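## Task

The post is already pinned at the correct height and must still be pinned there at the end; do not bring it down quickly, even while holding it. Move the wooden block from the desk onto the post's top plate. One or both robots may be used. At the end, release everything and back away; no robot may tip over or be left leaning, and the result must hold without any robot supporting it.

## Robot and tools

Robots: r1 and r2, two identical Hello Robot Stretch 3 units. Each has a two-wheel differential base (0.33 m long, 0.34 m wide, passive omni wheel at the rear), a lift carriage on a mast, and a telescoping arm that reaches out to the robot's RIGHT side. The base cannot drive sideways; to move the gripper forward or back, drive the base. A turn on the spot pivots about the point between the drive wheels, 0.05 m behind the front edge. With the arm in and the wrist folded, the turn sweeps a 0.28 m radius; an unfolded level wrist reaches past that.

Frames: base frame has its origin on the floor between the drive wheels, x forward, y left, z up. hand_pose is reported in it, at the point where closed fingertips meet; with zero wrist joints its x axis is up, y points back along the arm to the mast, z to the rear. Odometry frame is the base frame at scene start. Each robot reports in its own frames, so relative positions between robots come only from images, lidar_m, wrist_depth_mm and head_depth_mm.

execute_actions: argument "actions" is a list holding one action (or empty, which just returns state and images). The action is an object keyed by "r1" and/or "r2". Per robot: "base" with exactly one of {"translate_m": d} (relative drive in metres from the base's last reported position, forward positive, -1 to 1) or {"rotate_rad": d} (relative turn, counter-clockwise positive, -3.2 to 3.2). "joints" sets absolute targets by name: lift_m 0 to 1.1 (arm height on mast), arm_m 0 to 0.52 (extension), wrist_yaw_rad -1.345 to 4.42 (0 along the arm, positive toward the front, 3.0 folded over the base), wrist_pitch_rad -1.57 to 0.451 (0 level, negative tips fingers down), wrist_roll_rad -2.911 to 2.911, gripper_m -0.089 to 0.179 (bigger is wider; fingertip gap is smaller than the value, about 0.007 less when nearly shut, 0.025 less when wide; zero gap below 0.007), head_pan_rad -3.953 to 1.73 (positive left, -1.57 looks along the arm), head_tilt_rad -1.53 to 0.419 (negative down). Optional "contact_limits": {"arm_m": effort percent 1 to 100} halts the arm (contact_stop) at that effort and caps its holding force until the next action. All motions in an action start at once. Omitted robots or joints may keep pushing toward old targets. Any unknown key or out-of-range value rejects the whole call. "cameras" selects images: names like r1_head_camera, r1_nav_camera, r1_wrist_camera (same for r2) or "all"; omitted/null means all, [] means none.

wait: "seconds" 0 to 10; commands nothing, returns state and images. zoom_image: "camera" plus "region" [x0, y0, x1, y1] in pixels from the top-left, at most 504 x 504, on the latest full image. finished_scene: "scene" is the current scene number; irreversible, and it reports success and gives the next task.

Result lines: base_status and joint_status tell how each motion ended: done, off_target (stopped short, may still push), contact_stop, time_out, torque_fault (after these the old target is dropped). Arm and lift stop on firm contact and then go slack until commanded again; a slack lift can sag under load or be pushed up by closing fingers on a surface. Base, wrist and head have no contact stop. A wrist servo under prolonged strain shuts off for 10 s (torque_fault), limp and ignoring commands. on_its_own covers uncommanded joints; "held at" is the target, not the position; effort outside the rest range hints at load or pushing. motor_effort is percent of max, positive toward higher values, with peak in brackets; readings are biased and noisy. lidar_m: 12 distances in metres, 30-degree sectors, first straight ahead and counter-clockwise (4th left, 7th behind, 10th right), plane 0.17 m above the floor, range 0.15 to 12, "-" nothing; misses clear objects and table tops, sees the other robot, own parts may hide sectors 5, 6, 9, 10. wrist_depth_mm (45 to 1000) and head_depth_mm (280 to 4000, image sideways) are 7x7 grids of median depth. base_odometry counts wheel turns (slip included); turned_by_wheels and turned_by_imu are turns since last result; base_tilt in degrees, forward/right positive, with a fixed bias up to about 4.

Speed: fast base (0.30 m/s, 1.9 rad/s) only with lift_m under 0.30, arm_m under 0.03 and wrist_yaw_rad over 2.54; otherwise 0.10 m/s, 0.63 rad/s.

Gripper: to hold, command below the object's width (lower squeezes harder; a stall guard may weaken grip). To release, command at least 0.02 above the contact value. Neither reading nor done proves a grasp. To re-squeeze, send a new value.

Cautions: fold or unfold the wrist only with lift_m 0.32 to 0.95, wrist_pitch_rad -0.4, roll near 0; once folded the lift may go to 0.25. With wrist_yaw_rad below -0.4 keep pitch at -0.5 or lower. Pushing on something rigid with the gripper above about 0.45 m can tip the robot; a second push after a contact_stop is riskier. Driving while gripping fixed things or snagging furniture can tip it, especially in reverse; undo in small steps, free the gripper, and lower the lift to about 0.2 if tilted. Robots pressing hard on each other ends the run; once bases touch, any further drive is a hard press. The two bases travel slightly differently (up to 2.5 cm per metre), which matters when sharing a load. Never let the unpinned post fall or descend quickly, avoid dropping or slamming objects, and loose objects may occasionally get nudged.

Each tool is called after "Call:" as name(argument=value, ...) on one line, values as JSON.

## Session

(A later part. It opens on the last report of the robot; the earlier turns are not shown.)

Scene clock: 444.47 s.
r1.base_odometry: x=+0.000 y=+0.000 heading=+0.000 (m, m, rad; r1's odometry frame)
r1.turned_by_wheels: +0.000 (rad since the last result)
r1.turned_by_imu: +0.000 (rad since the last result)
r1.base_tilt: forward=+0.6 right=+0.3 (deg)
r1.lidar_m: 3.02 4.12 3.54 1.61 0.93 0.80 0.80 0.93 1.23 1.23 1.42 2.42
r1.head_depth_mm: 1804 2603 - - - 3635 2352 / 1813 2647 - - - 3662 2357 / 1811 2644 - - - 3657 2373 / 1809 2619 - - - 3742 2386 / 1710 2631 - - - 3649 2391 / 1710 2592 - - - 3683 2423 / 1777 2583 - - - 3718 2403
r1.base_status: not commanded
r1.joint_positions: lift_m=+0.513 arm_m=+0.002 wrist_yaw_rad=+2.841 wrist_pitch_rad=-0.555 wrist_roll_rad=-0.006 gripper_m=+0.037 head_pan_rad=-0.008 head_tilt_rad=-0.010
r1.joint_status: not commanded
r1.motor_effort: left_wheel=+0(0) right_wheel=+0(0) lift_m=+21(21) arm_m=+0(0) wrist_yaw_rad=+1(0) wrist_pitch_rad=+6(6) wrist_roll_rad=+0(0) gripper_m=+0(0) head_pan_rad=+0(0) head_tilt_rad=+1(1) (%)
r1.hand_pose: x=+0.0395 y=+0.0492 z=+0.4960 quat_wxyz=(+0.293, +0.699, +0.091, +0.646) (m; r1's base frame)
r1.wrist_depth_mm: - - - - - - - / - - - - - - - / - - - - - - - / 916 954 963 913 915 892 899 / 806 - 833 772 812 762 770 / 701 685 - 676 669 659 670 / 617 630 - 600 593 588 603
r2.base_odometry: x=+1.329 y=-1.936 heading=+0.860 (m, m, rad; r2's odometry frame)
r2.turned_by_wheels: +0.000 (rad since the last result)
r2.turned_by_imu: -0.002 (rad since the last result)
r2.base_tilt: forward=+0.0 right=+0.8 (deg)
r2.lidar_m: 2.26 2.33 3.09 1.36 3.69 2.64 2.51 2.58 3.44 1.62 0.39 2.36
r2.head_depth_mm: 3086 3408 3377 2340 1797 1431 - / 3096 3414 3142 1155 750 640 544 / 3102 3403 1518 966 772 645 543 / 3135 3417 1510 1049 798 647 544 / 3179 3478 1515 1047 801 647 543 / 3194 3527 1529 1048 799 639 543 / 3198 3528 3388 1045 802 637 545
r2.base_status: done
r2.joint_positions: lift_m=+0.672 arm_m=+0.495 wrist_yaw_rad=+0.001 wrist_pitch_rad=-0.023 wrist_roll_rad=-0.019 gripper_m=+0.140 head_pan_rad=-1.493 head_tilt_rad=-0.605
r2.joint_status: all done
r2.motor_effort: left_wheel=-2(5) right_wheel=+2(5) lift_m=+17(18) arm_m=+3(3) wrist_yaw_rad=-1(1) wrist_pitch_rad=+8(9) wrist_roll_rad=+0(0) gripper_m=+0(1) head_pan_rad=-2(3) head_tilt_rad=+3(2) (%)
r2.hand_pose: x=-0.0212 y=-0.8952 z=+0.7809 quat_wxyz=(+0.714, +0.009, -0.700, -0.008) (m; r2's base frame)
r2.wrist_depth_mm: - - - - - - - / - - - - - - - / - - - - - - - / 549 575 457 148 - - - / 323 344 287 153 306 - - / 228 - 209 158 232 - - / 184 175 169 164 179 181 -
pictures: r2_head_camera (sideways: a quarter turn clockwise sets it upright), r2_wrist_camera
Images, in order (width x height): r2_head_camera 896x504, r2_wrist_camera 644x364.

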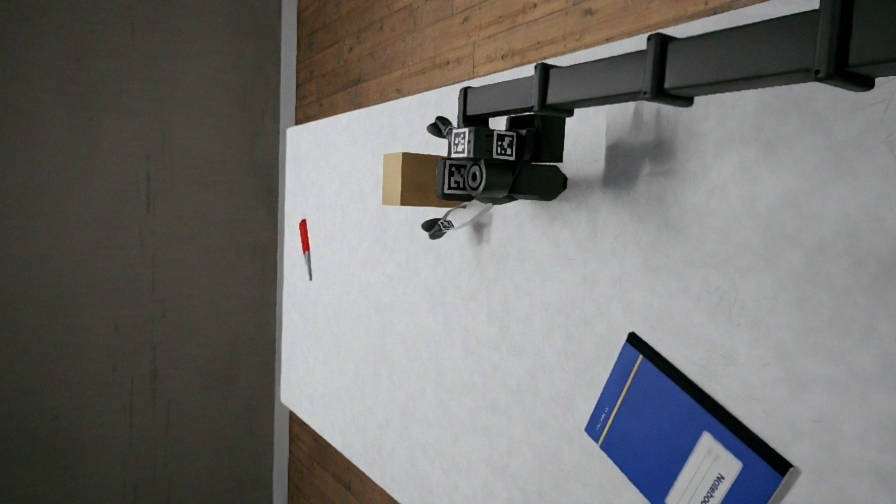

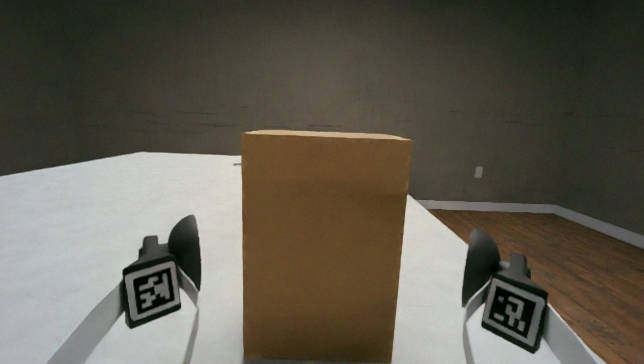

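Call:
execute_actions(actions=[{"r2": {"joints": {"arm_m": 0.52}}}], cameras=[])

Call:
execute_actions(actions=[{"r2": {"joints": {"gripper_m": -0.03}}}], cameras=["r2_head_camera", "r2_wrist_camera"])

Scene clock: 465.43 s.
r1.base_odometry: x=+0.000 y=+0.000 heading=+0.000 (m, m, rad; r1's odometry frame)
r1.turned_by_wheels: +0.000 (rad since the last result)
r1.turned_by_imu: +0.000 (rad since the last result)
r1.base_tilt: forward=+0.6 right=+0.3 (deg)
r1.lidar_m: 3.00 4.10 3.54 1.61 0.93 0.80 0.80 0.93 1.23 1.23 1.42 2.42
r1.head_depth_mm: 1808 2634 - - - 3627 2367 / 1804 2643 - - - 3644 2345 / 1794 2637 - - - 3590 2362 / 1805 2651 - - - 3685 2395 / 1708 2602 - - - 3682 2393 / 1704 2620 - - - 3743 2384 / 1781 2576 - - - 3713 2403
r1.base_status: not commanded
r1.joint_positions: lift_m=+0.513 arm_m=+0.002 wrist_yaw_rad=+2.841 wrist_pitch_rad=-0.555 wrist_roll_rad=-0.006 gripper_m=+0.037 head_pan_rad=-0.008 head_tilt_rad=-0.010
r1.joint_status: not commanded
r1.motor_effort: left_wheel=+1(0) right_wheel=+0(1) lift_m=+21(21) arm_m=+0(0) wrist_yaw_rad=+1(0) wrist_pitch_rad=+6(6) wrist_roll_rad=+0(0) gripper_m=+0(0) head_pan_rad=+0(0) head_tilt_rad=+0(1) (%)
r1.hand_pose: x=+0.0395 y=+0.0492 z=+0.4960 quat_wxyz=(+0.293, +0.699, +0.091, +0.646) (m; r1's base frame)
r1.wrist_depth_mm: - - - - - - - / - - - - - - - / - - - - - - - / 926 982 926 902 904 888 861 / 825 - 827 796 800 771 760 / 696 700 - 680 696 674 676 / 622 611 - 598 615 593 588
r2.base_odometry: x=+1.329 y=-1.936 heading=+0.860 (m, m, rad; r2's odometry frame)
r2.turned_by_wheels: +0.000 (rad since the last result)
r2.turned_by_imu: -0.001 (rad since the last result)
r2.base_tilt: forward=+0.0 right=+0.8 (deg)
r2.lidar_m: 2.25 2.32 3.11 1.36 3.68 2.63 2.51 2.58 3.45 1.61 0.39 2.36
r2.head_depth_mm: 3106 3410 3384 2327 1802 1418 - / 3101 3409 3175 1207 772 629 543 / 3145 3405 1522 981 772 646 543 / 3115 3505 1514 1046 799 646 543 / 3154 3464 1517 1050 800 647 545 / 3165 3454 1518 1044 801 638 544 / 3157 3505 3370 1049 802 640 543
r2.base_status: not commanded
r2.joint_positions: lift_m=+0.672 arm_m=+0.520 wrist_yaw_rad=+0.001 wrist_pitch_rad=-0.023 wrist_roll_rad=-0.019 gripper_m=+0.140 head_pan_rad=-1.493 head_tilt_rad=-0.605
r2.joint_status: all done
r2.motor_effort: left_wheel=-3(3) right_wheel=+2(2) lift_m=+17(18) arm_m=+2(2) wrist_yaw_rad=-1(1) wrist_pitch_rad=+8(8) wrist_roll_rad=+0(0) gripper_m=+0(1) head_pan_rad=-2(2) head_tilt_rad=+3(3) (%)
r2.hand_pose: x=-0.0212 y=-0.9202 z=+0.7809 quat_wxyz=(+0.714, +0.009, -0.700, -0.008) (m; r2's base frame)
r2.wrist_depth_mm: - - - - - - - / - - - - - - - / - - - - - - - / 552 574 124 123 124 - - / 321 344 128 127 129 - - / 227 - 132 131 133 - - / 184 175 138 136 172 181 -
pictures: none
No camera images: the call's "cameras" was empty. Leave "cameras" out to get every camera's image.

Scene clock: 467.63 s.
r1.base_odometry: x=+0.000 y=+0.000 heading=+0.000 (m, m, rad; r1's odometry frame)
r1.turned_by_wheels: +0.000 (rad since the last result)
r1.turned_by_imu: +0.000 (rad since the last result)
r1.base_tilt: forward=+0.6 right=+0.3 (deg)
r1.lidar_m: 3.02 4.09 3.55 1.61 0.93 0.80 0.80 0.92 1.23 1.23 1.42 2.43
r1.head_depth_mm: 1816 2644 - - - 3588 2350 / 1804 2633 - - - 3644 2366 / 1819 2629 - - - 3564 2370 / 1799 2614 - - - 3651 2382 / 1722 2631 - - - 3658 2386 / 1705 2599 - - - 3693 2394 / 1801 2605 - - - 3680 2377
r1.base_status: not commanded
r1.joint_positions: lift_m=+0.513 arm_m=+0.002 wrist_yaw_rad=+2.841 wrist_pitch_rad=-0.555 wrist_roll_rad=-0.006 gripper_m=+0.037 head_pan_rad=-0.008 head_tilt_rad=-0.010
r1.joint_status: not commanded
r1.motor_effort: left_wheel=+0(0) right_wheel=+0(1) lift_m=+21(21) arm_m=+0(0) wrist_yaw_rad=+1(0) wrist_pitch_rad=+6(6) wrist_roll_rad=+0(0) gripper_m=+0(0) head_pan_rad=+0(0) head_tilt_rad=+1(0) (%)
r1.hand_pose: x=+0.0395 y=+0.0492 z=+0.4960 quat_wxyz=(+0.293, +0.699, +0.091, +0.646) (m; r1's base frame)
r1.wrist_depth_mm: - - - - - - - / - - - - - - - / - - - - - - - / 906 943 931 927 927 906 882 / 809 - 827 788 811 773 744 / 701 689 - 672 673 667 661 / 617 624 - 609 598 608 598
r2.base_odometry: x=+1.329 y=-1.936 heading=+0.860 (m, m, rad; r2's odometry frame)
r2.turned_by_wheels: +0.000 (rad since the last result)
r2.turned_by_imu: -0.001 (rad since the last result)
r2.base_tilt: forward=+0.0 right=+0.8 (deg)
r2.lidar_m: 2.25 2.31 3.09 1.36 3.68 2.63 2.51 2.58 3.42 1.61 0.39 2.37
r2.head_depth_mm: 3048 3404 3401 2357 1786 1404 - / 3114 3406 3198 1214 772 630 543 / 3091 3409 1520 958 774 646 545 / 3102 3418 1513 1047 801 648 544 / 3163 3452 1519 1046 800 645 543 / 3192 3452 1519 1049 799 638 543 / 3218 3488 3372 1050 802 639 545
r2.base_status: not commanded
r2.joint_positions: lift_m=+0.672 arm_m=+0.520 wrist_yaw_rad=+0.002 wrist_pitch_rad=-0.023 wrist_roll_rad=-0.019 gripper_m=-0.027 head_pan_rad=-1.493 head_tilt_rad=-0.605
r2.joint_status: all done
r2.motor_effort: left_wheel=-2(3) right_wheel=+1(2) lift_m=+18(17) arm_m=+2(2) wrist_yaw_rad=-3(3) wrist_pitch_rad=+9(8) wrist_roll_rad=+0(0) gripper_m=-50(100) head_pan_rad=-2(3) head_tilt_rad=+3(3) (%)
r2.hand_pose: x=-0.0210 y=-0.9203 z=+0.7809 quat_wxyz=(+0.714, +0.009, -0.700, -0.008) (m; r2's base frame)
r2.wrist_depth_mm: - - - - - - - / - - - - - - - / - - - - - - - / 548 572 452 121 122 - - / 321 331 126 125 126 - - / 229 233 129 130 129 - - / 177 179 166 134 136 190 -
pictures: r2_head_camera (sideways: a quarter turn clockwise sets it upright), r2_wrist_camera
Images, in order (width x height): r2_head_camera 896x504, r2_wrist_camera 644x364.

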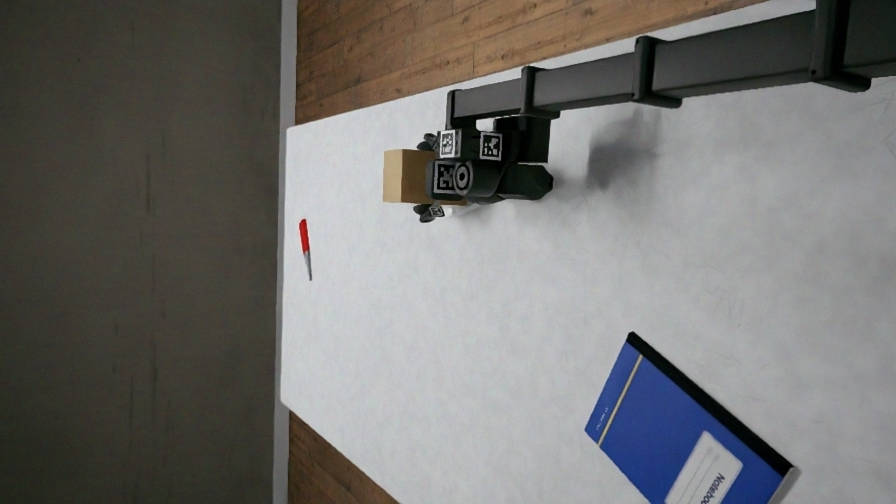

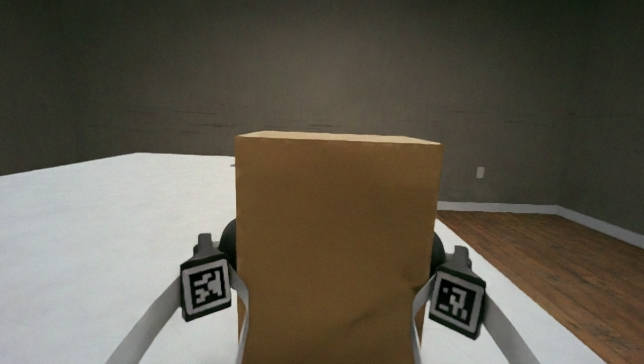

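Call:
execute_actions(actions=[{"r2": {"joints": {"lift_m": 0.70, "head_pan_rad": -2.2}}}], cameras=[])

Call:
execute_actions(actions=[{"r2": {"base": {"rotate_rad": -1.46}, "joints": {"lift_m": 0.98, "arm_m": 0.47, "head_pan_rad": -3.14, "head_tilt_rad": -0.4}}}], cameras=["r2_head_camera", "r2_wrist_camera"])

Scene clock: 510.07 s.
r1.base_odometry: x=+0.000 y=+0.000 heading=+0.000 (m, m, rad; r1's odometry frame)
r1.turned_by_wheels: +0.000 (rad since the last result)
r1.turned_by_imu: -0.001 (rad since the last result)
r1.base_tilt: forward=+0.6 right=+0.2 (deg)
r1.lidar_m: 3.02 4.10 3.54 1.62 0.93 0.80 0.80 0.93 1.22 1.23 1.42 2.42
r1.head_depth_mm: 1811 2641 - - - 3641 2361 / 1818 2643 - - - 3633 2367 / 1810 2664 - - - 3692 2377 / 1791 2621 - - - 3633 2400 / 1723 2602 - - - 3677 2375 / 1711 2618 - - - 3649 2391 / 1789 2573 - - - 3721 2415
r1.base_status: not commanded
r1.joint_positions: lift_m=+0.513 arm_m=+0.002 wrist_yaw_rad=+2.841 wrist_pitch_rad=-0.555 wrist_roll_rad=-0.006 gripper_m=+0.037 head_pan_rad=-0.008 head_tilt_rad=-0.010
r1.joint_status: not commanded
r1.motor_effort: left_wheel=+0(0) right_wheel=+0(0) lift_m=+21(21) arm_m=+0(0) wrist_yaw_rad=+0(0) wrist_pitch_rad=+6(6) wrist_roll_rad=+0(0) gripper_m=+0(0) head_pan_rad=+0(0) head_tilt_rad=+1(1) (%)
r1.hand_pose: x=+0.0395 y=+0.0492 z=+0.4960 quat_wxyz=(+0.293, +0.699, +0.091, +0.646) (m; r1's base frame)
r1.wrist_depth_mm: - - - - - - - / - - - - - - - / - - - - - - - / 885 953 944 924 903 896 904 / 811 - 839 776 791 782 774 / 710 692 - 691 685 669 669 / 622 612 - 605 602 607 597
r2.base_odometry: x=+1.329 y=-1.936 heading=+0.860 (m, m, rad; r2's odometry frame)
r2.turned_by_wheels: +0.000 (rad since the last result)
r2.turned_by_imu: -0.004 (rad since the last result)
r2.base_tilt: forward=+0.0 right=+0.8 (deg)
r2.lidar_m: 2.26 2.32 3.11 1.36 3.66 2.63 2.51 2.58 3.44 1.62 0.39 2.36
r2.head_depth_mm: 2516 2696 2848 2337 1784 1446 1222 / 2795 2985 3134 2337 1791 1442 1221 / 3092 3346 3399 2341 1780 1456 1220 / 3499 3837 3340 2339 1782 1452 1193 / 3619 - 3374 2340 1791 1463 - / 3409 3695 3377 2343 1846 615 532 / 3174 3426 3417 2363 775 647 545
r2.base_status: not commanded
r2.joint_positions: lift_m=+0.700 arm_m=+0.520 wrist_yaw_rad=+0.002 wrist_pitch_rad=-0.046 wrist_roll_rad=-0.019 gripper_m=+0.040 head_pan_rad=-2.193 head_tilt_rad=-0.605
r2.joint_status: all done
r2.on_its_own: gripper_m is held at +0.039, not at your -0.030, by its stall guard, which is not easing now
r2.motor_effort: left_wheel=-2(2) right_wheel=+1(1) lift_m=+27(29) arm_m=+2(3) wrist_yaw_rad=-3(2) wrist_pitch_rad=+16(18) wrist_roll_rad=+0(0) gripper_m=-22(21) head_pan_rad=-3(31) head_tilt_rad=+3(3) (%)
r2.hand_pose: x=-0.0210 y=-0.9195 z=+0.8025 quat_wxyz=(+0.714, +0.017, -0.700, -0.016) (m; r2's base frame)
r2.wrist_depth_mm: - - - - - - - / - - - - - - - / - - - - - - - / 591 607 495 122 123 - - / 365 369 128 125 127 - - / 263 267 129 129 129 - - / 205 208 191 134 135 218 -
pictures: none
No camera images: the call's "cameras" was empty. Leave "cameras" out to get every camera's image.

Scene clock: 513.53 s.
r1.base_odometry: x=+0.000 y=+0.000 heading=+0.000 (m, m, rad; r1's odometry frame)
r1.turned_by_wheels: +0.000 (rad since the last result)
r1.turned_by_imu: +0.000 (rad since the last result)
r1.base_tilt: forward=+0.6 right=+0.3 (deg)
r1.lidar_m: 3.02 4.09 3.55 1.61 0.93 0.80 0.80 0.92 1.23 1.23 1.42 2.43
r1.head_depth_mm: 1810 2653 - - - 3604 2375 / 1819 2646 - - - 3629 2381 / 1793 2643 - - - 3671 2375 / 1799 2660 - - - 3688 2384 / 1714 2592 - - - 3624 2377 / 1708 2608 - - - 3689 2402 / 1781 2576 - - - 3706 2384
r1.base_status: not commanded
r1.joint_positions: lift_m=+0.513 arm_m=+0.002 wrist_yaw_rad=+2.841 wrist_pitch_rad=-0.555 wrist_roll_rad=-0.006 gripper_m=+0.037 head_pan_rad=-0.008 head_tilt_rad=-0.010
r1.joint_status: not commanded
r1.motor_effort: left_wheel=+1(1) right_wheel=+0(0) lift_m=+21(21) arm_m=+0(0) wrist_yaw_rad=+1(0) wrist_pitch_rad=+6(6) wrist_roll_rad=+0(0) gripper_m=+0(0) head_pan_rad=+0(0) head_tilt_rad=+1(2) (%)
r1.hand_pose: x=+0.0395 y=+0.0492 z=+0.4960 quat_wxyz=(+0.293, +0.699, +0.091, +0.646) (m; r1's base frame)
r1.wrist_depth_mm: - - - - - - - / - - - - - - - / - - - - - - - / 884 968 936 907 911 888 904 / 814 - 791 795 813 754 773 / 703 689 - 690 687 672 674 / 619 612 - 603 608 593 587
r2.base_odometry: x=+1.329 y=-1.936 heading=-0.600 (m, m, rad; r2's odometry frame)
r2.turned_by_wheels: -1.460 (rad since the last result)
r2.turned_by_imu: -1.478 (rad since the last result)
r2.base_tilt: forward=+0.0 right=+0.8 (deg)
r2.lidar_m: 0.40 0.39 2.30 2.26 2.39 3.48 1.36 3.31 2.56 2.51 2.66 3.86
r2.head_depth_mm: - - - 3590 - - - / - - - 3577 - - - / - - - 3435 - - - / - - - 3236 2306 1658 - / - - - 3441 2320 1726 - / - - - 3467 2293 1726 - / - - - 3439 2288 1728 -
r2.base_status: done
r2.joint_positions: lift_m=+0.980 arm_m=+0.470 wrist_yaw_rad=-0.001 wrist_pitch_rad=-0.048 wrist_roll_rad=-0.019 gripper_m=+0.043 head_pan_rad=-3.133 head_tilt_rad=-0.409
r2.joint_status: all done
r2.on_its_own: gripper_m is held at +0.042, not at your -0.030, by its stall guard, which is not easing now
r2.motor_effort: left_wheel=+2(8) right_wheel=-2(7) lift_m=+28(28) arm_m=-2(4) wrist_yaw_rad=+0(3) wrist_pitch_rad=+17(16) wrist_roll_rad=+0(0) gripper_m=-21(22) head_pan_rad=-2(30) head_tilt_rad=+4(25) (%)
r2.hand_pose: x=-0.0216 y=-0.8701 z=+1.0821 quat_wxyz=(+0.714, +0.017, -0.700, -0.017) (m; r2's base frame)
r2.wrist_depth_mm: - - - - - - - / - - - - - - - / - - - - - - - / - - - 122 123 - - / - - 127 126 126 - - / - - 130 130 129 - - / - - - 133 136 - -
pictures: r2_head_camera (sideways: a quarter turn clockwise sets it upright), r2_wrist_camera
Images, in order (width x height): r2_head_camera 896x504, r2_wrist_camera 644x364.

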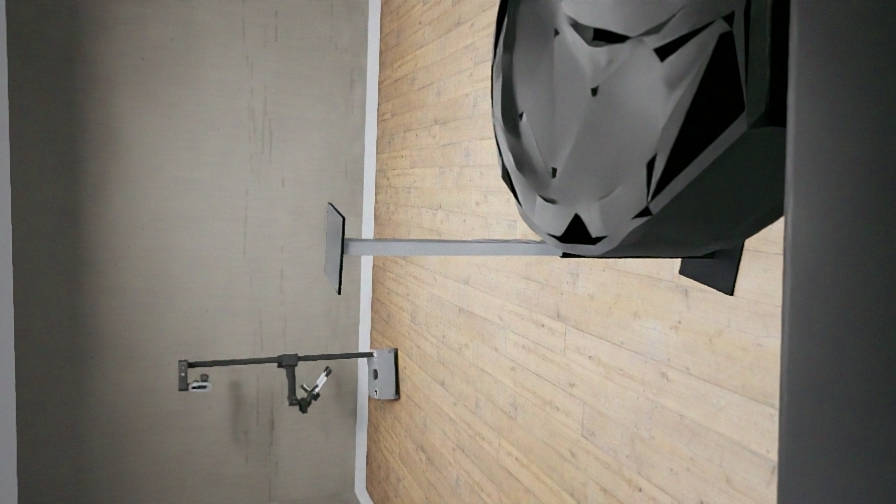

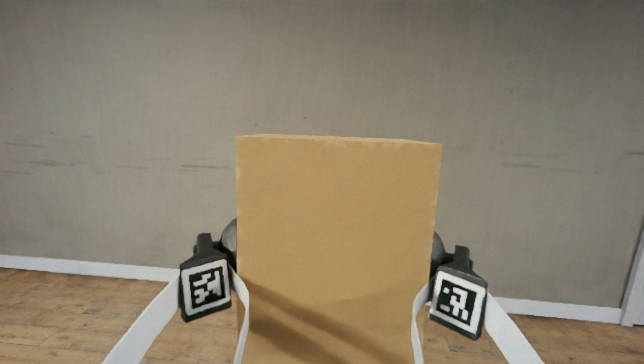

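Call:
execute_actions(actions=[{"r2": {"base": {"translate_m": -0.50}, "joints": {"lift_m": 1.045, "arm_m": 0.50}}}], cameras=["r2_head_camera"])

Call:
execute_actions(actions=[{"r2": {"base": {"rotate_rad": -1.53}, "joints": {"head_pan_rad": -1.45, "head_tilt_rad": -0.35}}}], cameras=["r2_head_camera", "r2_wrist_camera", "r2_nav_camera"])

Scene clock: 556.10 s.
r1.base_odometry: x=+0.000 y=+0.000 heading=+0.000 (m, m, rad; r1's odometry frame)
r1.turned_by_wheels: +0.000 (rad since the last result)
r1.turned_by_imu: +0.000 (rad since the last result)
r1.base_tilt: forward=+0.6 right=+0.2 (deg)
r1.lidar_m: 3.02 4.10 3.56 1.60 0.93 0.80 0.80 0.93 1.23 1.23 1.42 2.42
r1.head_depth_mm: 1815 2631 - - - 3599 2376 / 1811 2634 - - - 3577 2339 / 1808 2628 - - - 3620 2359 / 1811 2625 - - - 3473 2379 / 1716 2631 - - - 3530 2381 / 1713 2600 - - - 3675 2378 / 1779 2591 - - - 3700 2385
r1.base_status: not commanded
r1.joint_positions: lift_m=+0.513 arm_m=+0.002 wrist_yaw_rad=+2.841 wrist_pitch_rad=-0.555 wrist_roll_rad=-0.006 gripper_m=+0.037 head_pan_rad=-0.008 head_tilt_rad=-0.010
r1.joint_status: not commanded
r1.motor_effort: left_wheel=+0(1) right_wheel=+0(0) lift_m=+21(21) arm_m=+0(0) wrist_yaw_rad=+1(1) wrist_pitch_rad=+6(6) wrist_roll_rad=+0(0) gripper_m=+0(0) head_pan_rad=+0(0) head_tilt_rad=+1(1) (%)
r1.hand_pose: x=+0.0395 y=+0.0492 z=+0.4960 quat_wxyz=(+0.293, +0.699, +0.091, +0.646) (m; r1's base frame)
r1.wrist_depth_mm: - - - - - - - / - - - - - - - / - - - - - - - / 879 938 917 920 920 897 888 / 812 - 806 773 802 786 767 / 693 700 - 695 674 679 678 / 634 614 - 608 604 603 595
r2.base_odometry: x=+0.916 y=-1.654 heading=-0.600 (m, m, rad; r2's odometry frame)
r2.turned_by_wheels: +0.000 (rad since the last result)
r2.turned_by_imu: -0.001 (rad since the last result)
r2.base_tilt: forward=+0.0 right=+0.7 (deg)
r2.lidar_m: 0.88 3.02 2.34 2.29 2.44 3.56 0.86 3.26 2.52 2.47 2.62 3.81
r2.head_depth_mm: 3651 - - - - - - / 3633 - - - - - - / 3705 - - - - - - / 3767 - - - - - - / 3790 - - 3681 - - - / 3830 - - 3786 - - - / - - - - - - -
r2.base_status: done
r2.joint_positions: lift_m=+1.045 arm_m=+0.500 wrist_yaw_rad=-0.001 wrist_pitch_rad=-0.048 wrist_roll_rad=-0.019 gripper_m=+0.043 head_pan_rad=-3.133 head_tilt_rad=-0.409
r2.joint_status: all done
r2.on_its_own: gripper_m is held at +0.042, not at your -0.030, by its stall guard, which is not easing now
r2.motor_effort: left_wheel=+2(1) right_wheel=-2(7) lift_m=+28(29) arm_m=+3(3) wrist_yaw_rad=+0(0) wrist_pitch_rad=+16(17) wrist_roll_rad=+0(0) gripper_m=-19(21) head_pan_rad=-2(3) head_tilt_rad=+4(4) (%)
r2.hand_pose: x=-0.0216 y=-0.8994 z=+1.1470 quat_wxyz=(+0.714, +0.017, -0.700, -0.017) (m; r2's base frame)
r2.wrist_depth_mm: - - - - - - - / - - - - - - - / - - - - - - - / - - - 122 123 - - / - - 127 125 126 - - / - - 129 129 130 - - / - - - 133 135 - -
pictures: r2_head_camera (sideways: a quarter turn clockwise sets it upright)
Images, in order (width x height): r2_head_camera 896x504.

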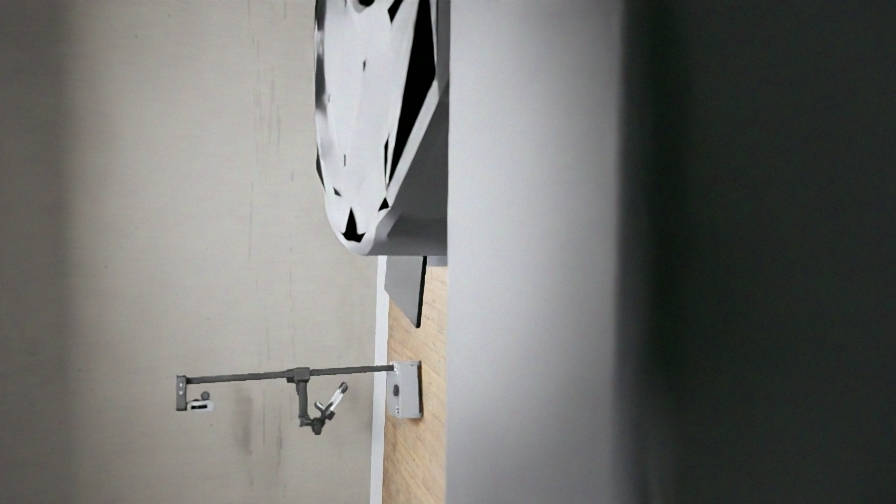

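Scene clock: 559.87 s.
r1.base_odometry: x=+0.000 y=+0.000 heading=+0.000 (m, m, rad; r1's odometry frame)
r1.turned_by_wheels: +0.000 (rad since the last result)
r1.turned_by_imu: +0.000 (rad since the last result)
r1.base_tilt: forward=+0.6 right=+0.2 (deg)
r1.lidar_m: 3.00 4.10 3.55 1.61 0.93 0.80 0.80 0.93 1.23 1.23 1.42 2.42
r1.head_depth_mm: 1808 2654 - - - 3598 2330 / 1812 2639 - - - 3634 2354 / 1797 2612 - - - 3598 2364 / 1796 2629 - - - 3585 2366 / 1720 2607 - - - 3544 2402 / 1718 2608 - - - 3697 2407 / 1794 2578 - - - 3711 2395
r1.base_status: not commanded
r1.joint_positions: lift_m=+0.513 arm_m=+0.002 wrist_yaw_rad=+2.841 wrist_pitch_rad=-0.555 wrist_roll_rad=-0.006 gripper_m=+0.037 head_pan_rad=-0.008 head_tilt_rad=-0.010
r1.joint_status: not commanded
r1.motor_effort: left_wheel=+0(0) right_wheel=+0(0) lift_m=+21(21) arm_m=+0(0) wrist_yaw_rad=+0(0) wrist_pitch_rad=+6(6) wrist_roll_rad=+0(0) gripper_m=+0(0) head_pan_rad=+0(0) head_tilt_rad=+1(1) (%)
r1.hand_pose: x=+0.0395 y=+0.0492 z=+0.4960 quat_wxyz=(+0.293, +0.699, +0.091, +0.646) (m; r1's base frame)
r1.wrist_depth_mm: - - - - - - - / - - - - - - - / - - - - - - - / 892 987 940 919 901 893 876 / 831 - 818 800 813 766 768 / 720 686 - 688 680 660 665 / 624 623 - 598 605 594 593
r2.base_odometry: x=+0.916 y=-1.654 heading=-2.129 (m, m, rad; r2's odometry frame)
r2.turned_by_wheels: -1.530 (rad since the last result)
r2.turned_by_imu: -1.548 (rad since the last result)
r2.base_tilt: forward=+0.0 right=+0.8 (deg)
r2.lidar_m: 2.47 2.68 4.03 0.88 2.92 2.32 2.29 2.49 3.73 0.86 3.13 2.50
r2.head_depth_mm: 3596 3811 - - 2513 1832 1449 / 3692 - - 3167 2482 1837 1450 / 3793 - - 3134 2281 1702 1329 / - - - - 2496 1829 1444 / - - - 3809 2511 1825 1444 / - - - - 2510 1827 1441 / 3774 - - - 2481 1808 1447
r2.base_status: done
r2.joint_positions: lift_m=+1.045 arm_m=+0.500 wrist_yaw_rad=-0.001 wrist_pitch_rad=-0.048 wrist_roll_rad=-0.019 gripper_m=+0.043 head_pan_rad=-1.457 head_tilt_rad=-0.359
r2.joint_status: all done
r2.on_its_own: gripper_m is held at +0.042, not at your -0.030, by its stall guard, which is not easing now
r2.motor_effort: left_wheel=+2(10) right_wheel=-2(7) lift_m=+28(28) arm_m=+2(2) wrist_yaw_rad=-1(2) wrist_pitch_rad=+17(17) wrist_roll_rad=+0(0) gripper_m=-21(20) head_pan_rad=+2(29) head_tilt_rad=+5(13) (%)
r2.hand_pose: x=-0.0217 y=-0.8995 z=+1.1470 quat_wxyz=(+0.714, +0.017, -0.700, -0.017) (m; r2's base frame)
r2.wrist_depth_mm: - - - - - - - / - - - - - - - / - - - - - - - / - - - 121 123 - - / - - 127 126 126 - - / - - 129 130 129 - - / - - - 134 135 - -
pictures: r2_head_camera (sideways: a quarter turn clockwise sets it upright), r2_nav_camera (sideways: a quarter turn counterclockwise sets it upright), r2_wrist_camera
Images, in order (width x height): r2_head_camera 896x504, r2_nav_camera 672x504, r2_wrist_camera 644x364.

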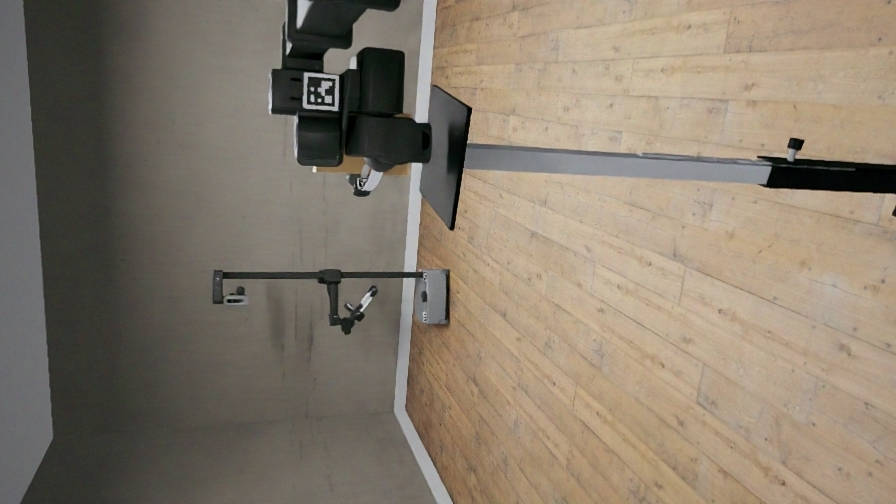

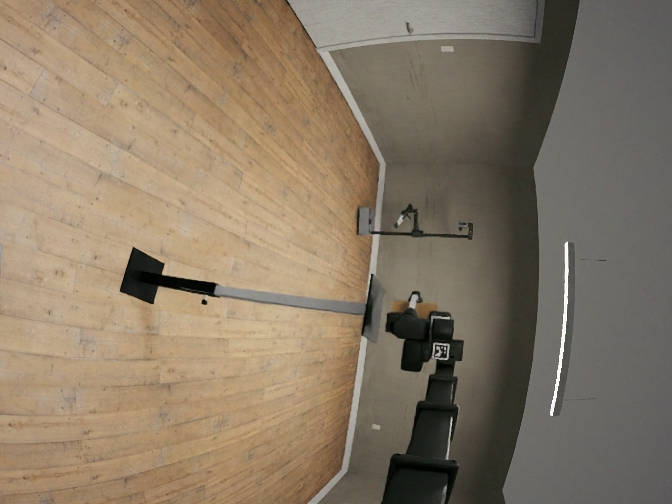

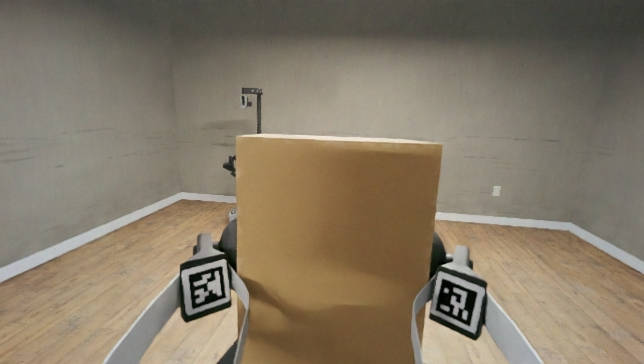

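Call:
zoom_image(camera="r2_head_camera", region=[260, 40, 560, 260])

Region (260, 40, 560, 260) of r2_head_camera's 896x504 image, scaled by 1.680, with more detail than that image has; it fills the top 370 rows of this view, and the rest is white.

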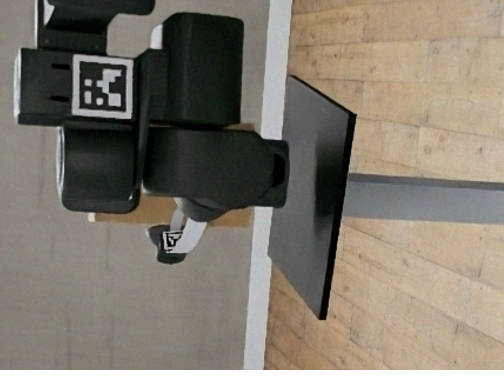

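Call:
execute_actions(actions=[{"r2": {"base": {"translate_m": 0.01}, "joints": {"lift_m": 1.0, "arm_m": 0.52}}}], cameras=["r2_head_camera", "r2_wrist_camera"])

Call:
zoom_image(camera="r2_head_camera", region=[260, 40, 560, 260])

Scene clock: 613.57 s.
r1.base_odometry: x=+0.000 y=+0.000 heading=+0.000 (m, m, rad; r1's odometry frame)
r1.turned_by_wheels: +0.000 (rad since the last result)
r1.turned_by_imu: +0.000 (rad since the last result)
r1.base_tilt: forward=+0.6 right=+0.3 (deg)
r1.lidar_m: 3.00 4.12 3.55 1.61 0.93 0.80 0.80 0.92 1.22 1.23 1.42 2.42
r1.head_depth_mm: 1818 2657 - - - 3579 2332 / 1808 2662 - - - 3600 2360 / 1796 2641 - - - 3645 2356 / 1804 2624 - - - 3537 2393 / 1725 2634 - - - 3544 2378 / 1714 2610 - - - 3722 2397 / 1785 2583 - - - 3671 2400
r1.base_status: not commanded
r1.joint_positions: lift_m=+0.513 arm_m=+0.002 wrist_yaw_rad=+2.841 wrist_pitch_rad=-0.555 wrist_roll_rad=-0.006 gripper_m=+0.037 head_pan_rad=-0.008 head_tilt_rad=-0.010
r1.joint_status: not commanded
r1.motor_effort: left_wheel=+1(1) right_wheel=+0(1) lift_m=+21(21) arm_m=+0(0) wrist_yaw_rad=+1(0) wrist_pitch_rad=+6(6) wrist_roll_rad=+0(0) gripper_m=+0(0) head_pan_rad=+0(0) head_tilt_rad=+1(1) (%)
r1.hand_pose: x=+0.0395 y=+0.0492 z=+0.4960 quat_wxyz=(+0.293, +0.699, +0.091, +0.646) (m; r1's base frame)
r1.wrist_depth_mm: - - - - - - - / - - - - - - - / - - - - - - - / 896 957 928 924 901 873 906 / 789 - 798 829 808 761 758 / 707 697 - 682 672 664 662 / 619 610 - 613 601 599 591
r2.base_odometry: x=+0.911 y=-1.663 heading=-2.129 (m, m, rad; r2's odometry frame)
r2.turned_by_wheels: +0.000 (rad since the last result)
r2.turned_by_imu: -0.001 (rad since the last result)
r2.base_tilt: forward=+0.0 right=+0.8 (deg)
r2.lidar_m: 2.45 2.67 4.03 0.88 2.94 2.33 2.30 2.49 3.77 0.86 3.10 2.49
r2.head_depth_mm: 3598 3846 - 3608 2482 1824 1441 / 3687 - - 3149 2497 1829 1449 / 3834 - - 3157 2257 1693 1322 / - - - - 2474 1830 1444 / - - - - 2479 1824 1442 / - - - - 2480 1821 1443 / 3722 - - 3891 2469 1830 1441
r2.base_status: done
r2.joint_positions: lift_m=+1.000 arm_m=+0.520 wrist_yaw_rad=+0.000 wrist_pitch_rad=-0.048 wrist_roll_rad=-0.019 gripper_m=+0.043 head_pan_rad=-1.457 head_tilt_rad=-0.359
r2.joint_status: all done
r2.on_its_own: gripper_m is held at +0.042, not at your -0.030, by its stall guard, which is not easing now
r2.motor_effort: left_wheel=+2(6) right_wheel=-2(4) lift_m=+19(28) arm_m=+3(7) wrist_yaw_rad=+0(0) wrist_pitch_rad=+17(17) wrist_roll_rad=+0(0) gripper_m=-20(20) head_pan_rad=+2(2) head_tilt_rad=+5(5) (%)
r2.hand_pose: x=-0.0215 y=-0.9194 z=+1.1024 quat_wxyz=(+0.714, +0.017, -0.700, -0.017) (m; r2's base frame)
r2.wrist_depth_mm: - - - - - - - / - - - - - - - / - - - - - - - / - - - 122 122 - - / - - 128 125 126 - - / - - 130 130 130 - - / - - 178 134 135 - -
pictures: r2_head_camera (sideways: a quarter turn clockwise sets it upright), r2_wrist_camera
Images, in order (width x height): r2_head_camera 896x504, r2_wrist_camera 644x364.

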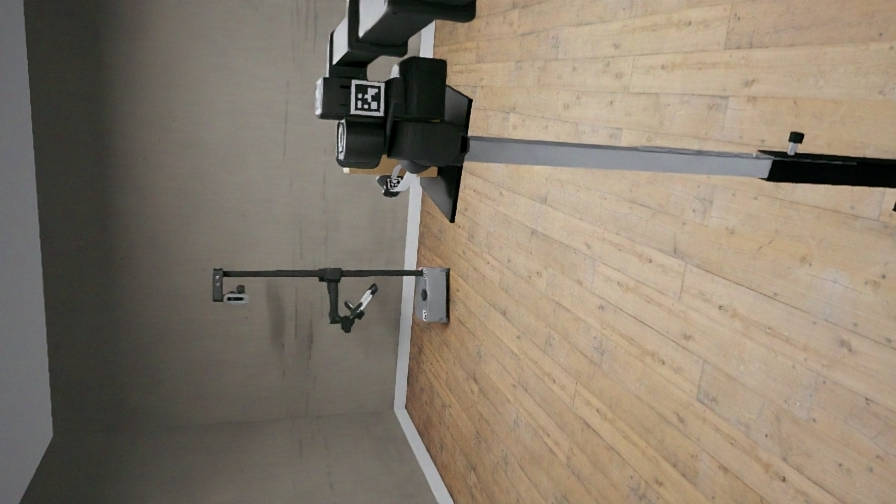

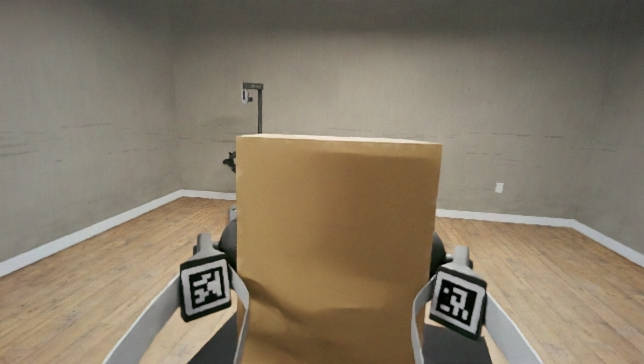

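Region (260, 40, 560, 260) of r2_head_camera's 896x504 image, scaled by 1.680, with more detail than that image has; it fills the top 370 rows of this view, and the rest is white.

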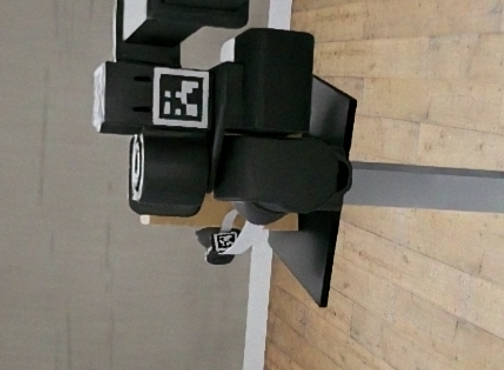

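Call:
execute_actions(actions=[{"r2": {"joints": {"lift_m": 0.983}}}], cameras=["r2_head_camera", "r2_wrist_camera"])

Call:
zoom_image(camera="r2_head_camera", region=[260, 40, 560, 260])

Scene clock: 631.60 s.
r1.base_odometry: x=+0.000 y=+0.000 heading=+0.000 (m, m, rad; r1's odometry frame)
r1.turned_by_wheels: +0.000 (rad since the last result)
r1.turned_by_imu: +0.000 (rad since the last result)
r1.base_tilt: forward=+0.5 right=+0.2 (deg)
r1.lidar_m: 3.02 4.12 3.53 1.61 0.92 0.80 0.80 0.92 1.23 1.23 1.42 2.43
r1.head_depth_mm: 1811 2642 - - - 3552 2353 / 1814 2634 - - - 3577 2349 / 1795 2641 - - - 3631 2361 / 1815 2648 - - - 3549 2345 / 1722 2611 - - - 3515 2421 / 1716 2616 - - - 3678 2384 / 1764 2609 - - - 3696 2386
r1.base_status: not commanded
r1.joint_positions: lift_m=+0.513 arm_m=+0.002 wrist_yaw_rad=+2.841 wrist_pitch_rad=-0.555 wrist_roll_rad=-0.006 gripper_m=+0.037 head_pan_rad=-0.008 head_tilt_rad=-0.010
r1.joint_status: not commanded
r1.motor_effort: left_wheel=+0(0) right_wheel=+1(1) lift_m=+21(21) arm_m=+0(0) wrist_yaw_rad=+1(0) wrist_pitch_rad=+6(6) wrist_roll_rad=+0(0) gripper_m=+0(0) head_pan_rad=+0(1) head_tilt_rad=+1(0) (%)
r1.hand_pose: x=+0.0395 y=+0.0492 z=+0.4960 quat_wxyz=(+0.293, +0.699, +0.091, +0.646) (m; r1's base frame)
r1.wrist_depth_mm: - - - - - - - / - - - - - - - / - - - - - - - / 894 - 922 925 891 911 882 / 821 - 831 794 789 787 765 / 696 689 - 680 681 663 657 / 617 621 - 617 601 588 593
r2.base_odometry: x=+0.911 y=-1.663 heading=-2.129 (m, m, rad; r2's odometry frame)
r2.turned_by_wheels: +0.000 (rad since the last result)
r2.turned_by_imu: -0.001 (rad since the last result)
r2.base_tilt: forward=+0.0 right=+0.7 (deg)
r2.lidar_m: 2.46 2.66 4.00 0.88 2.92 2.33 2.30 2.49 3.77 0.86 3.13 2.49
r2.head_depth_mm: 3589 3812 - 3638 2514 1845 1449 / 3715 - - 3169 2473 1826 1438 / 3792 - - 3194 2264 1696 1326 / - - - - 2482 1821 1450 / - - - - 2488 1838 1447 / - - - - 2489 1824 1441 / 3696 - - 3851 2490 1829 1450
r2.base_status: not commanded
r2.joint_positions: lift_m=+0.983 arm_m=+0.520 wrist_yaw_rad=+0.000 wrist_pitch_rad=-0.004 wrist_roll_rad=-0.019 gripper_m=+0.043 head_pan_rad=-1.457 head_tilt_rad=-0.359
r2.joint_status: all done
r2.on_its_own: gripper_m is held at +0.042, not at your -0.030, by its stall guard, which is not easing now
r2.motor_effort: left_wheel=+2(2) right_wheel=-2(2) lift_m=+16(16) arm_m=+2(2) wrist_yaw_rad=+0(1) wrist_pitch_rad=+2(17) wrist_roll_rad=+0(0) gripper_m=-21(21) head_pan_rad=+2(2) head_tilt_rad=+5(5) (%)
r2.hand_pose: x=-0.0215 y=-0.9208 z=+1.0968 quat_wxyz=(+0.714, +0.002, -0.700, -0.002) (m; r2's base frame)
r2.wrist_depth_mm: - - - - - - - / - - - - - - - / - - - - - - - / - - - 122 122 - - / - - 127 126 126 - - / - - 130 129 129 - - / - - 166 134 135 - -
pictures: r2_head_camera (sideways: a quarter turn clockwise sets it upright), r2_wrist_camera
Images, in order (width x height): r2_head_camera 896x504, r2_wrist_camera 644x364.

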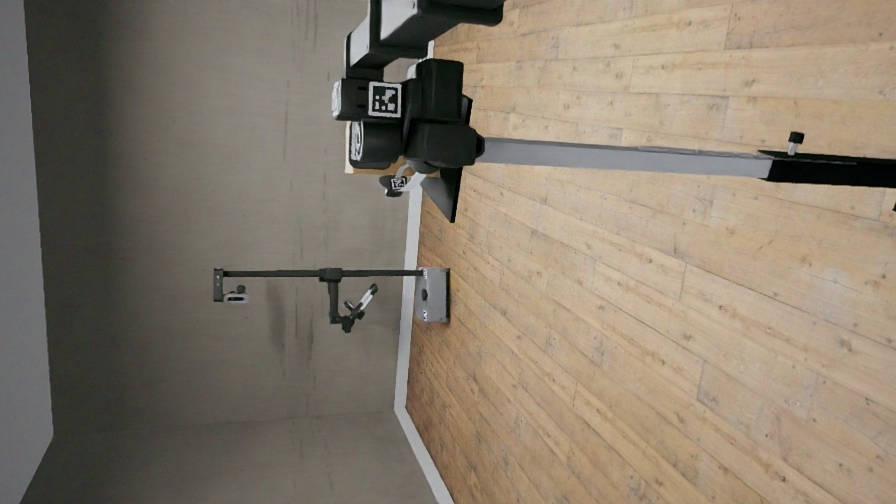

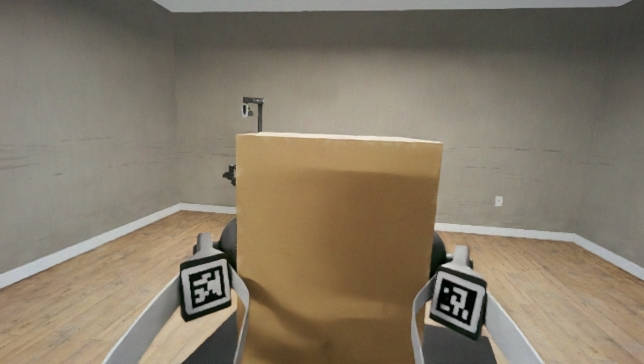

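Region (260, 40, 560, 260) of r2_head_camera's 896x504 image, scaled by 1.680, with more detail than that image has; it fills the top 370 rows of this view, and the rest is white.

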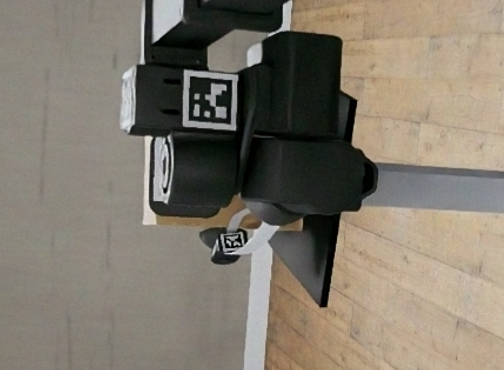

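Call:
execute_actions(actions=[{"r2": {"joints": {"gripper_m": 0.125, "lift_m": 0.988}}}], cameras=["r2_wrist_camera"])

Call:
execute_actions(actions=[{"r2": {"joints": {"arm_m": 0.30}}}], cameras=["r2_head_camera", "r2_wrist_camera"])

Scene clock: 705.43 s.
r1.base_odometry: x=+0.000 y=+0.000 heading=+0.000 (m, m, rad; r1's odometry frame)
r1.turned_by_wheels: +0.000 (rad since the last result)
r1.turned_by_imu: +0.000 (rad since the last result)
r1.base_tilt: forward=+0.6 right=+0.2 (deg)
r1.lidar_m: 3.01 4.12 3.55 1.61 0.93 0.80 0.80 0.93 1.23 1.23 1.42 2.42
r1.head_depth_mm: 1797 2619 - - - 3649 2347 / 1800 2627 - - - 3606 2370 / 1816 2629 - - - 3640 2363 / 1811 2614 - - - 3513 2379 / 1716 2628 - - - 3504 2386 / 1712 2583 - - - 3743 2393 / 1782 2582 - - - 3697 2379
r1.base_status: not commanded
r1.joint_positions: lift_m=+0.513 arm_m=+0.002 wrist_yaw_rad=+2.841 wrist_pitch_rad=-0.555 wrist_roll_rad=-0.006 gripper_m=+0.037 head_pan_rad=-0.008 head_tilt_rad=-0.010
r1.joint_status: not commanded
r1.motor_effort: left_wheel=+0(1) right_wheel=+0(0) lift_m=+21(21) arm_m=+0(0) wrist_yaw_rad=+0(1) wrist_pitch_rad=+6(6) wrist_roll_rad=+0(0) gripper_m=+0(0) head_pan_rad=+0(0) head_tilt_rad=+1(1) (%)
r1.hand_pose: x=+0.0395 y=+0.0492 z=+0.4960 quat_wxyz=(+0.293, +0.699, +0.091, +0.646) (m; r1's base frame)
r1.wrist_depth_mm: - - - - - - - / - - - - - - - / - - - - - - - / 866 933 909 931 892 894 894 / 819 - 818 805 814 780 764 / 702 705 - 678 680 664 678 / 608 607 - 602 607 582 588
r2.base_odometry: x=+0.911 y=-1.663 heading=-2.129 (m, m, rad; r2's odometry frame)
r2.turned_by_wheels: +0.000 (rad since the last result)
r2.turned_by_imu: -0.001 (rad since the last result)
r2.base_tilt: forward=+0.0 right=+0.8 (deg)
r2.lidar_m: 2.46 2.67 4.01 0.88 2.94 2.33 2.30 2.49 3.74 0.86 3.10 2.49
r2.head_depth_mm: 3611 3787 - 3396 2479 1845 1446 / 3724 - - 3169 2476 1844 1447 / 3809 - - 3198 2241 1697 1325 / - - - - 2497 1832 1436 / - - - - 2498 1815 1445 / - - - - 2486 1814 1442 / 3741 - - 3845 2493 1820 1443
r2.base_status: not commanded
r2.joint_positions: lift_m=+0.988 arm_m=+0.520 wrist_yaw_rad=+0.000 wrist_pitch_rad=-0.019 wrist_roll_rad=-0.019 gripper_m=+0.125 head_pan_rad=-1.457 head_tilt_rad=-0.359
r2.joint_status: all done
r2.motor_effort: left_wheel=+2(2) right_wheel=-2(2) lift_m=+27(27) arm_m=+3(3) wrist_yaw_rad=-1(0) wrist_pitch_rad=+6(8) wrist_roll_rad=+0(0) gripper_m=+0(86) head_pan_rad=+3(2) head_tilt_rad=+5(4) (%)
r2.hand_pose: x=-0.0215 y=-0.9204 z=+1.0976 quat_wxyz=(+0.714, +0.007, -0.700, -0.007) (m; r2's base frame)
r2.wrist_depth_mm: - - - - - - - / - - - - - - - / - - - - - - - / - - - 123 124 - - / - - 128 127 128 - - / - - 133 132 133 - - / - - 166 136 138 - -
pictures: r2_wrist_camera
Images, in order (width x height): r2_wrist_camera 644x364.

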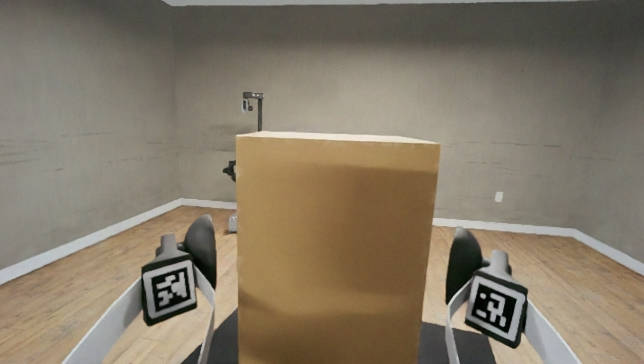

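Scene clock: 708.30 s.
r1.base_odometry: x=+0.000 y=+0.000 heading=+0.000 (m, m, rad; r1's odometry frame)
r1.turned_by_wheels: +0.000 (rad since the last result)
r1.turned_by_imu: +0.000 (rad since the last result)
r1.base_tilt: forward=+0.7 right=+0.2 (deg)
r1.lidar_m: 3.01 4.11 3.53 1.61 0.93 0.80 0.80 0.92 1.23 1.22 1.42 2.43
r1.head_depth_mm: 1805 2673 - - - 3578 2351 / 1818 2642 - - - 3662 2366 / 1806 2655 - - - 3632 2370 / 1802 2608 - - - 3494 2359 / 1724 2601 - - - 3541 2379 / 1712 2592 - - - 3721 2406 / 1789 2588 - - - 3732 2382
r1.base_status: not commanded
r1.joint_positions: lift_m=+0.513 arm_m=+0.002 wrist_yaw_rad=+2.841 wrist_pitch_rad=-0.555 wrist_roll_rad=-0.006 gripper_m=+0.037 head_pan_rad=-0.008 head_tilt_rad=-0.010
r1.joint_status: not commanded
r1.motor_effort: left_wheel=+0(0) right_wheel=+0(0) lift_m=+21(21) arm_m=+0(0) wrist_yaw_rad=+1(1) wrist_pitch_rad=+6(6) wrist_roll_rad=+0(0) gripper_m=+0(0) head_pan_rad=+0(0) head_tilt_rad=+1(2) (%)
r1.hand_pose: x=+0.0395 y=+0.0492 z=+0.4960 quat_wxyz=(+0.293, +0.699, +0.091, +0.646) (m; r1's base frame)
r1.wrist_depth_mm: - - - - - - - / - - - - - - - / - - - - - - - / 868 977 918 932 917 909 908 / 827 - 824 772 782 787 770 / 705 685 - 703 668 688 668 / 628 626 - 618 602 598 595
r2.base_odometry: x=+0.911 y=-1.663 heading=-2.129 (m, m, rad; r2's odometry frame)
r2.turned_by_wheels: +0.000 (rad since the last result)
r2.turned_by_imu: -0.001 (rad since the last result)
r2.base_tilt: forward=+0.0 right=+0.7 (deg)
r2.lidar_m: 2.46 2.66 4.03 0.88 2.93 2.33 2.30 2.49 3.73 0.86 3.12 2.48
r2.head_depth_mm: 3627 3796 - - 2268 1839 1450 / 3673 - - - 2260 1831 1454 / 3793 - - 3615 2386 1699 1332 / - - - - 2485 1837 1444 / - - - - 2489 1817 1445 / - - - - 2471 1821 1444 / 3692 - - 3809 2489 1824 1437
r2.base_status: not commanded
r2.joint_positions: lift_m=+0.988 arm_m=+0.300 wrist_yaw_rad=+0.000 wrist_pitch_rad=-0.019 wrist_roll_rad=-0.019 gripper_m=+0.125 head_pan_rad=-1.457 head_tilt_rad=-0.359
r2.joint_status: all done
r2.motor_effort: left_wheel=+2(2) right_wheel=-1(2) lift_m=+26(26) arm_m=-3(6) wrist_yaw_rad=+0(1) wrist_pitch_rad=+7(6) wrist_roll_rad=+0(0) gripper_m=+0(0) head_pan_rad=+2(2) head_tilt_rad=+5(4) (%)
r2.hand_pose: x=-0.0215 y=-0.7011 z=+1.0976 quat_wxyz=(+0.714, +0.007, -0.700, -0.007) (m; r2's base frame)
r2.wrist_depth_mm: - - - - - - - / - - - - - - - / - - - 350 - - - / - - - 345 - - - / - - - 351 - - - / - - - - - - - / - - - - - - -
pictures: r2_head_camera (sideways: a quarter turn clockwise sets it upright), r2_wrist_camera
Images, in order (width x height): r2_head_camera 896x504, r2_wrist_camera 644x364.

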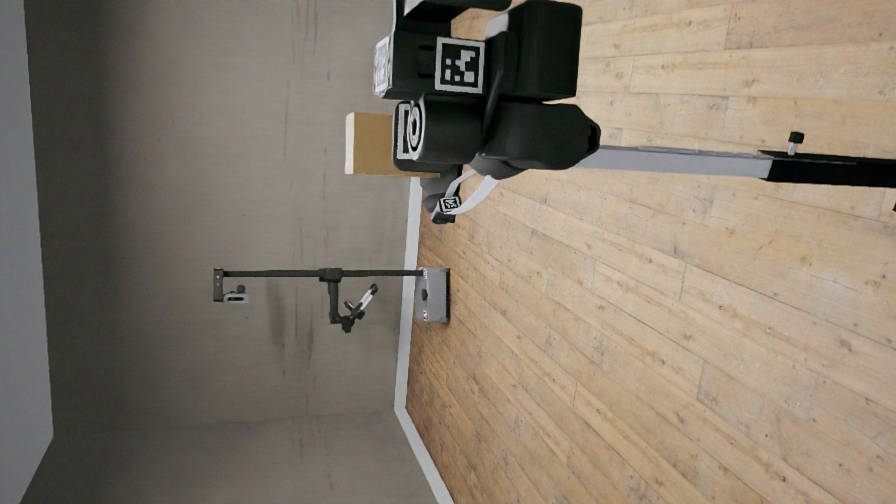

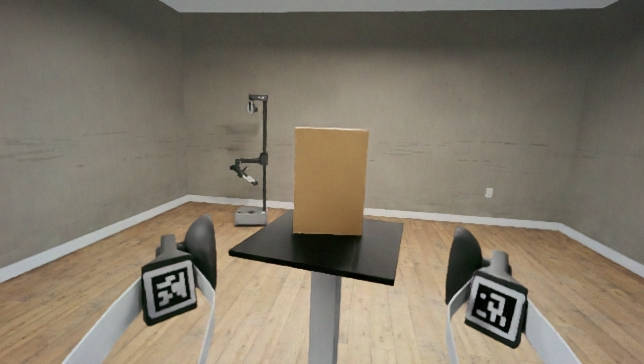

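The block is standing upright on the top plate, and the gripper is pulled back clear of it.

Call:
finished_scene(scene=2)

The scene is finished: the task was done.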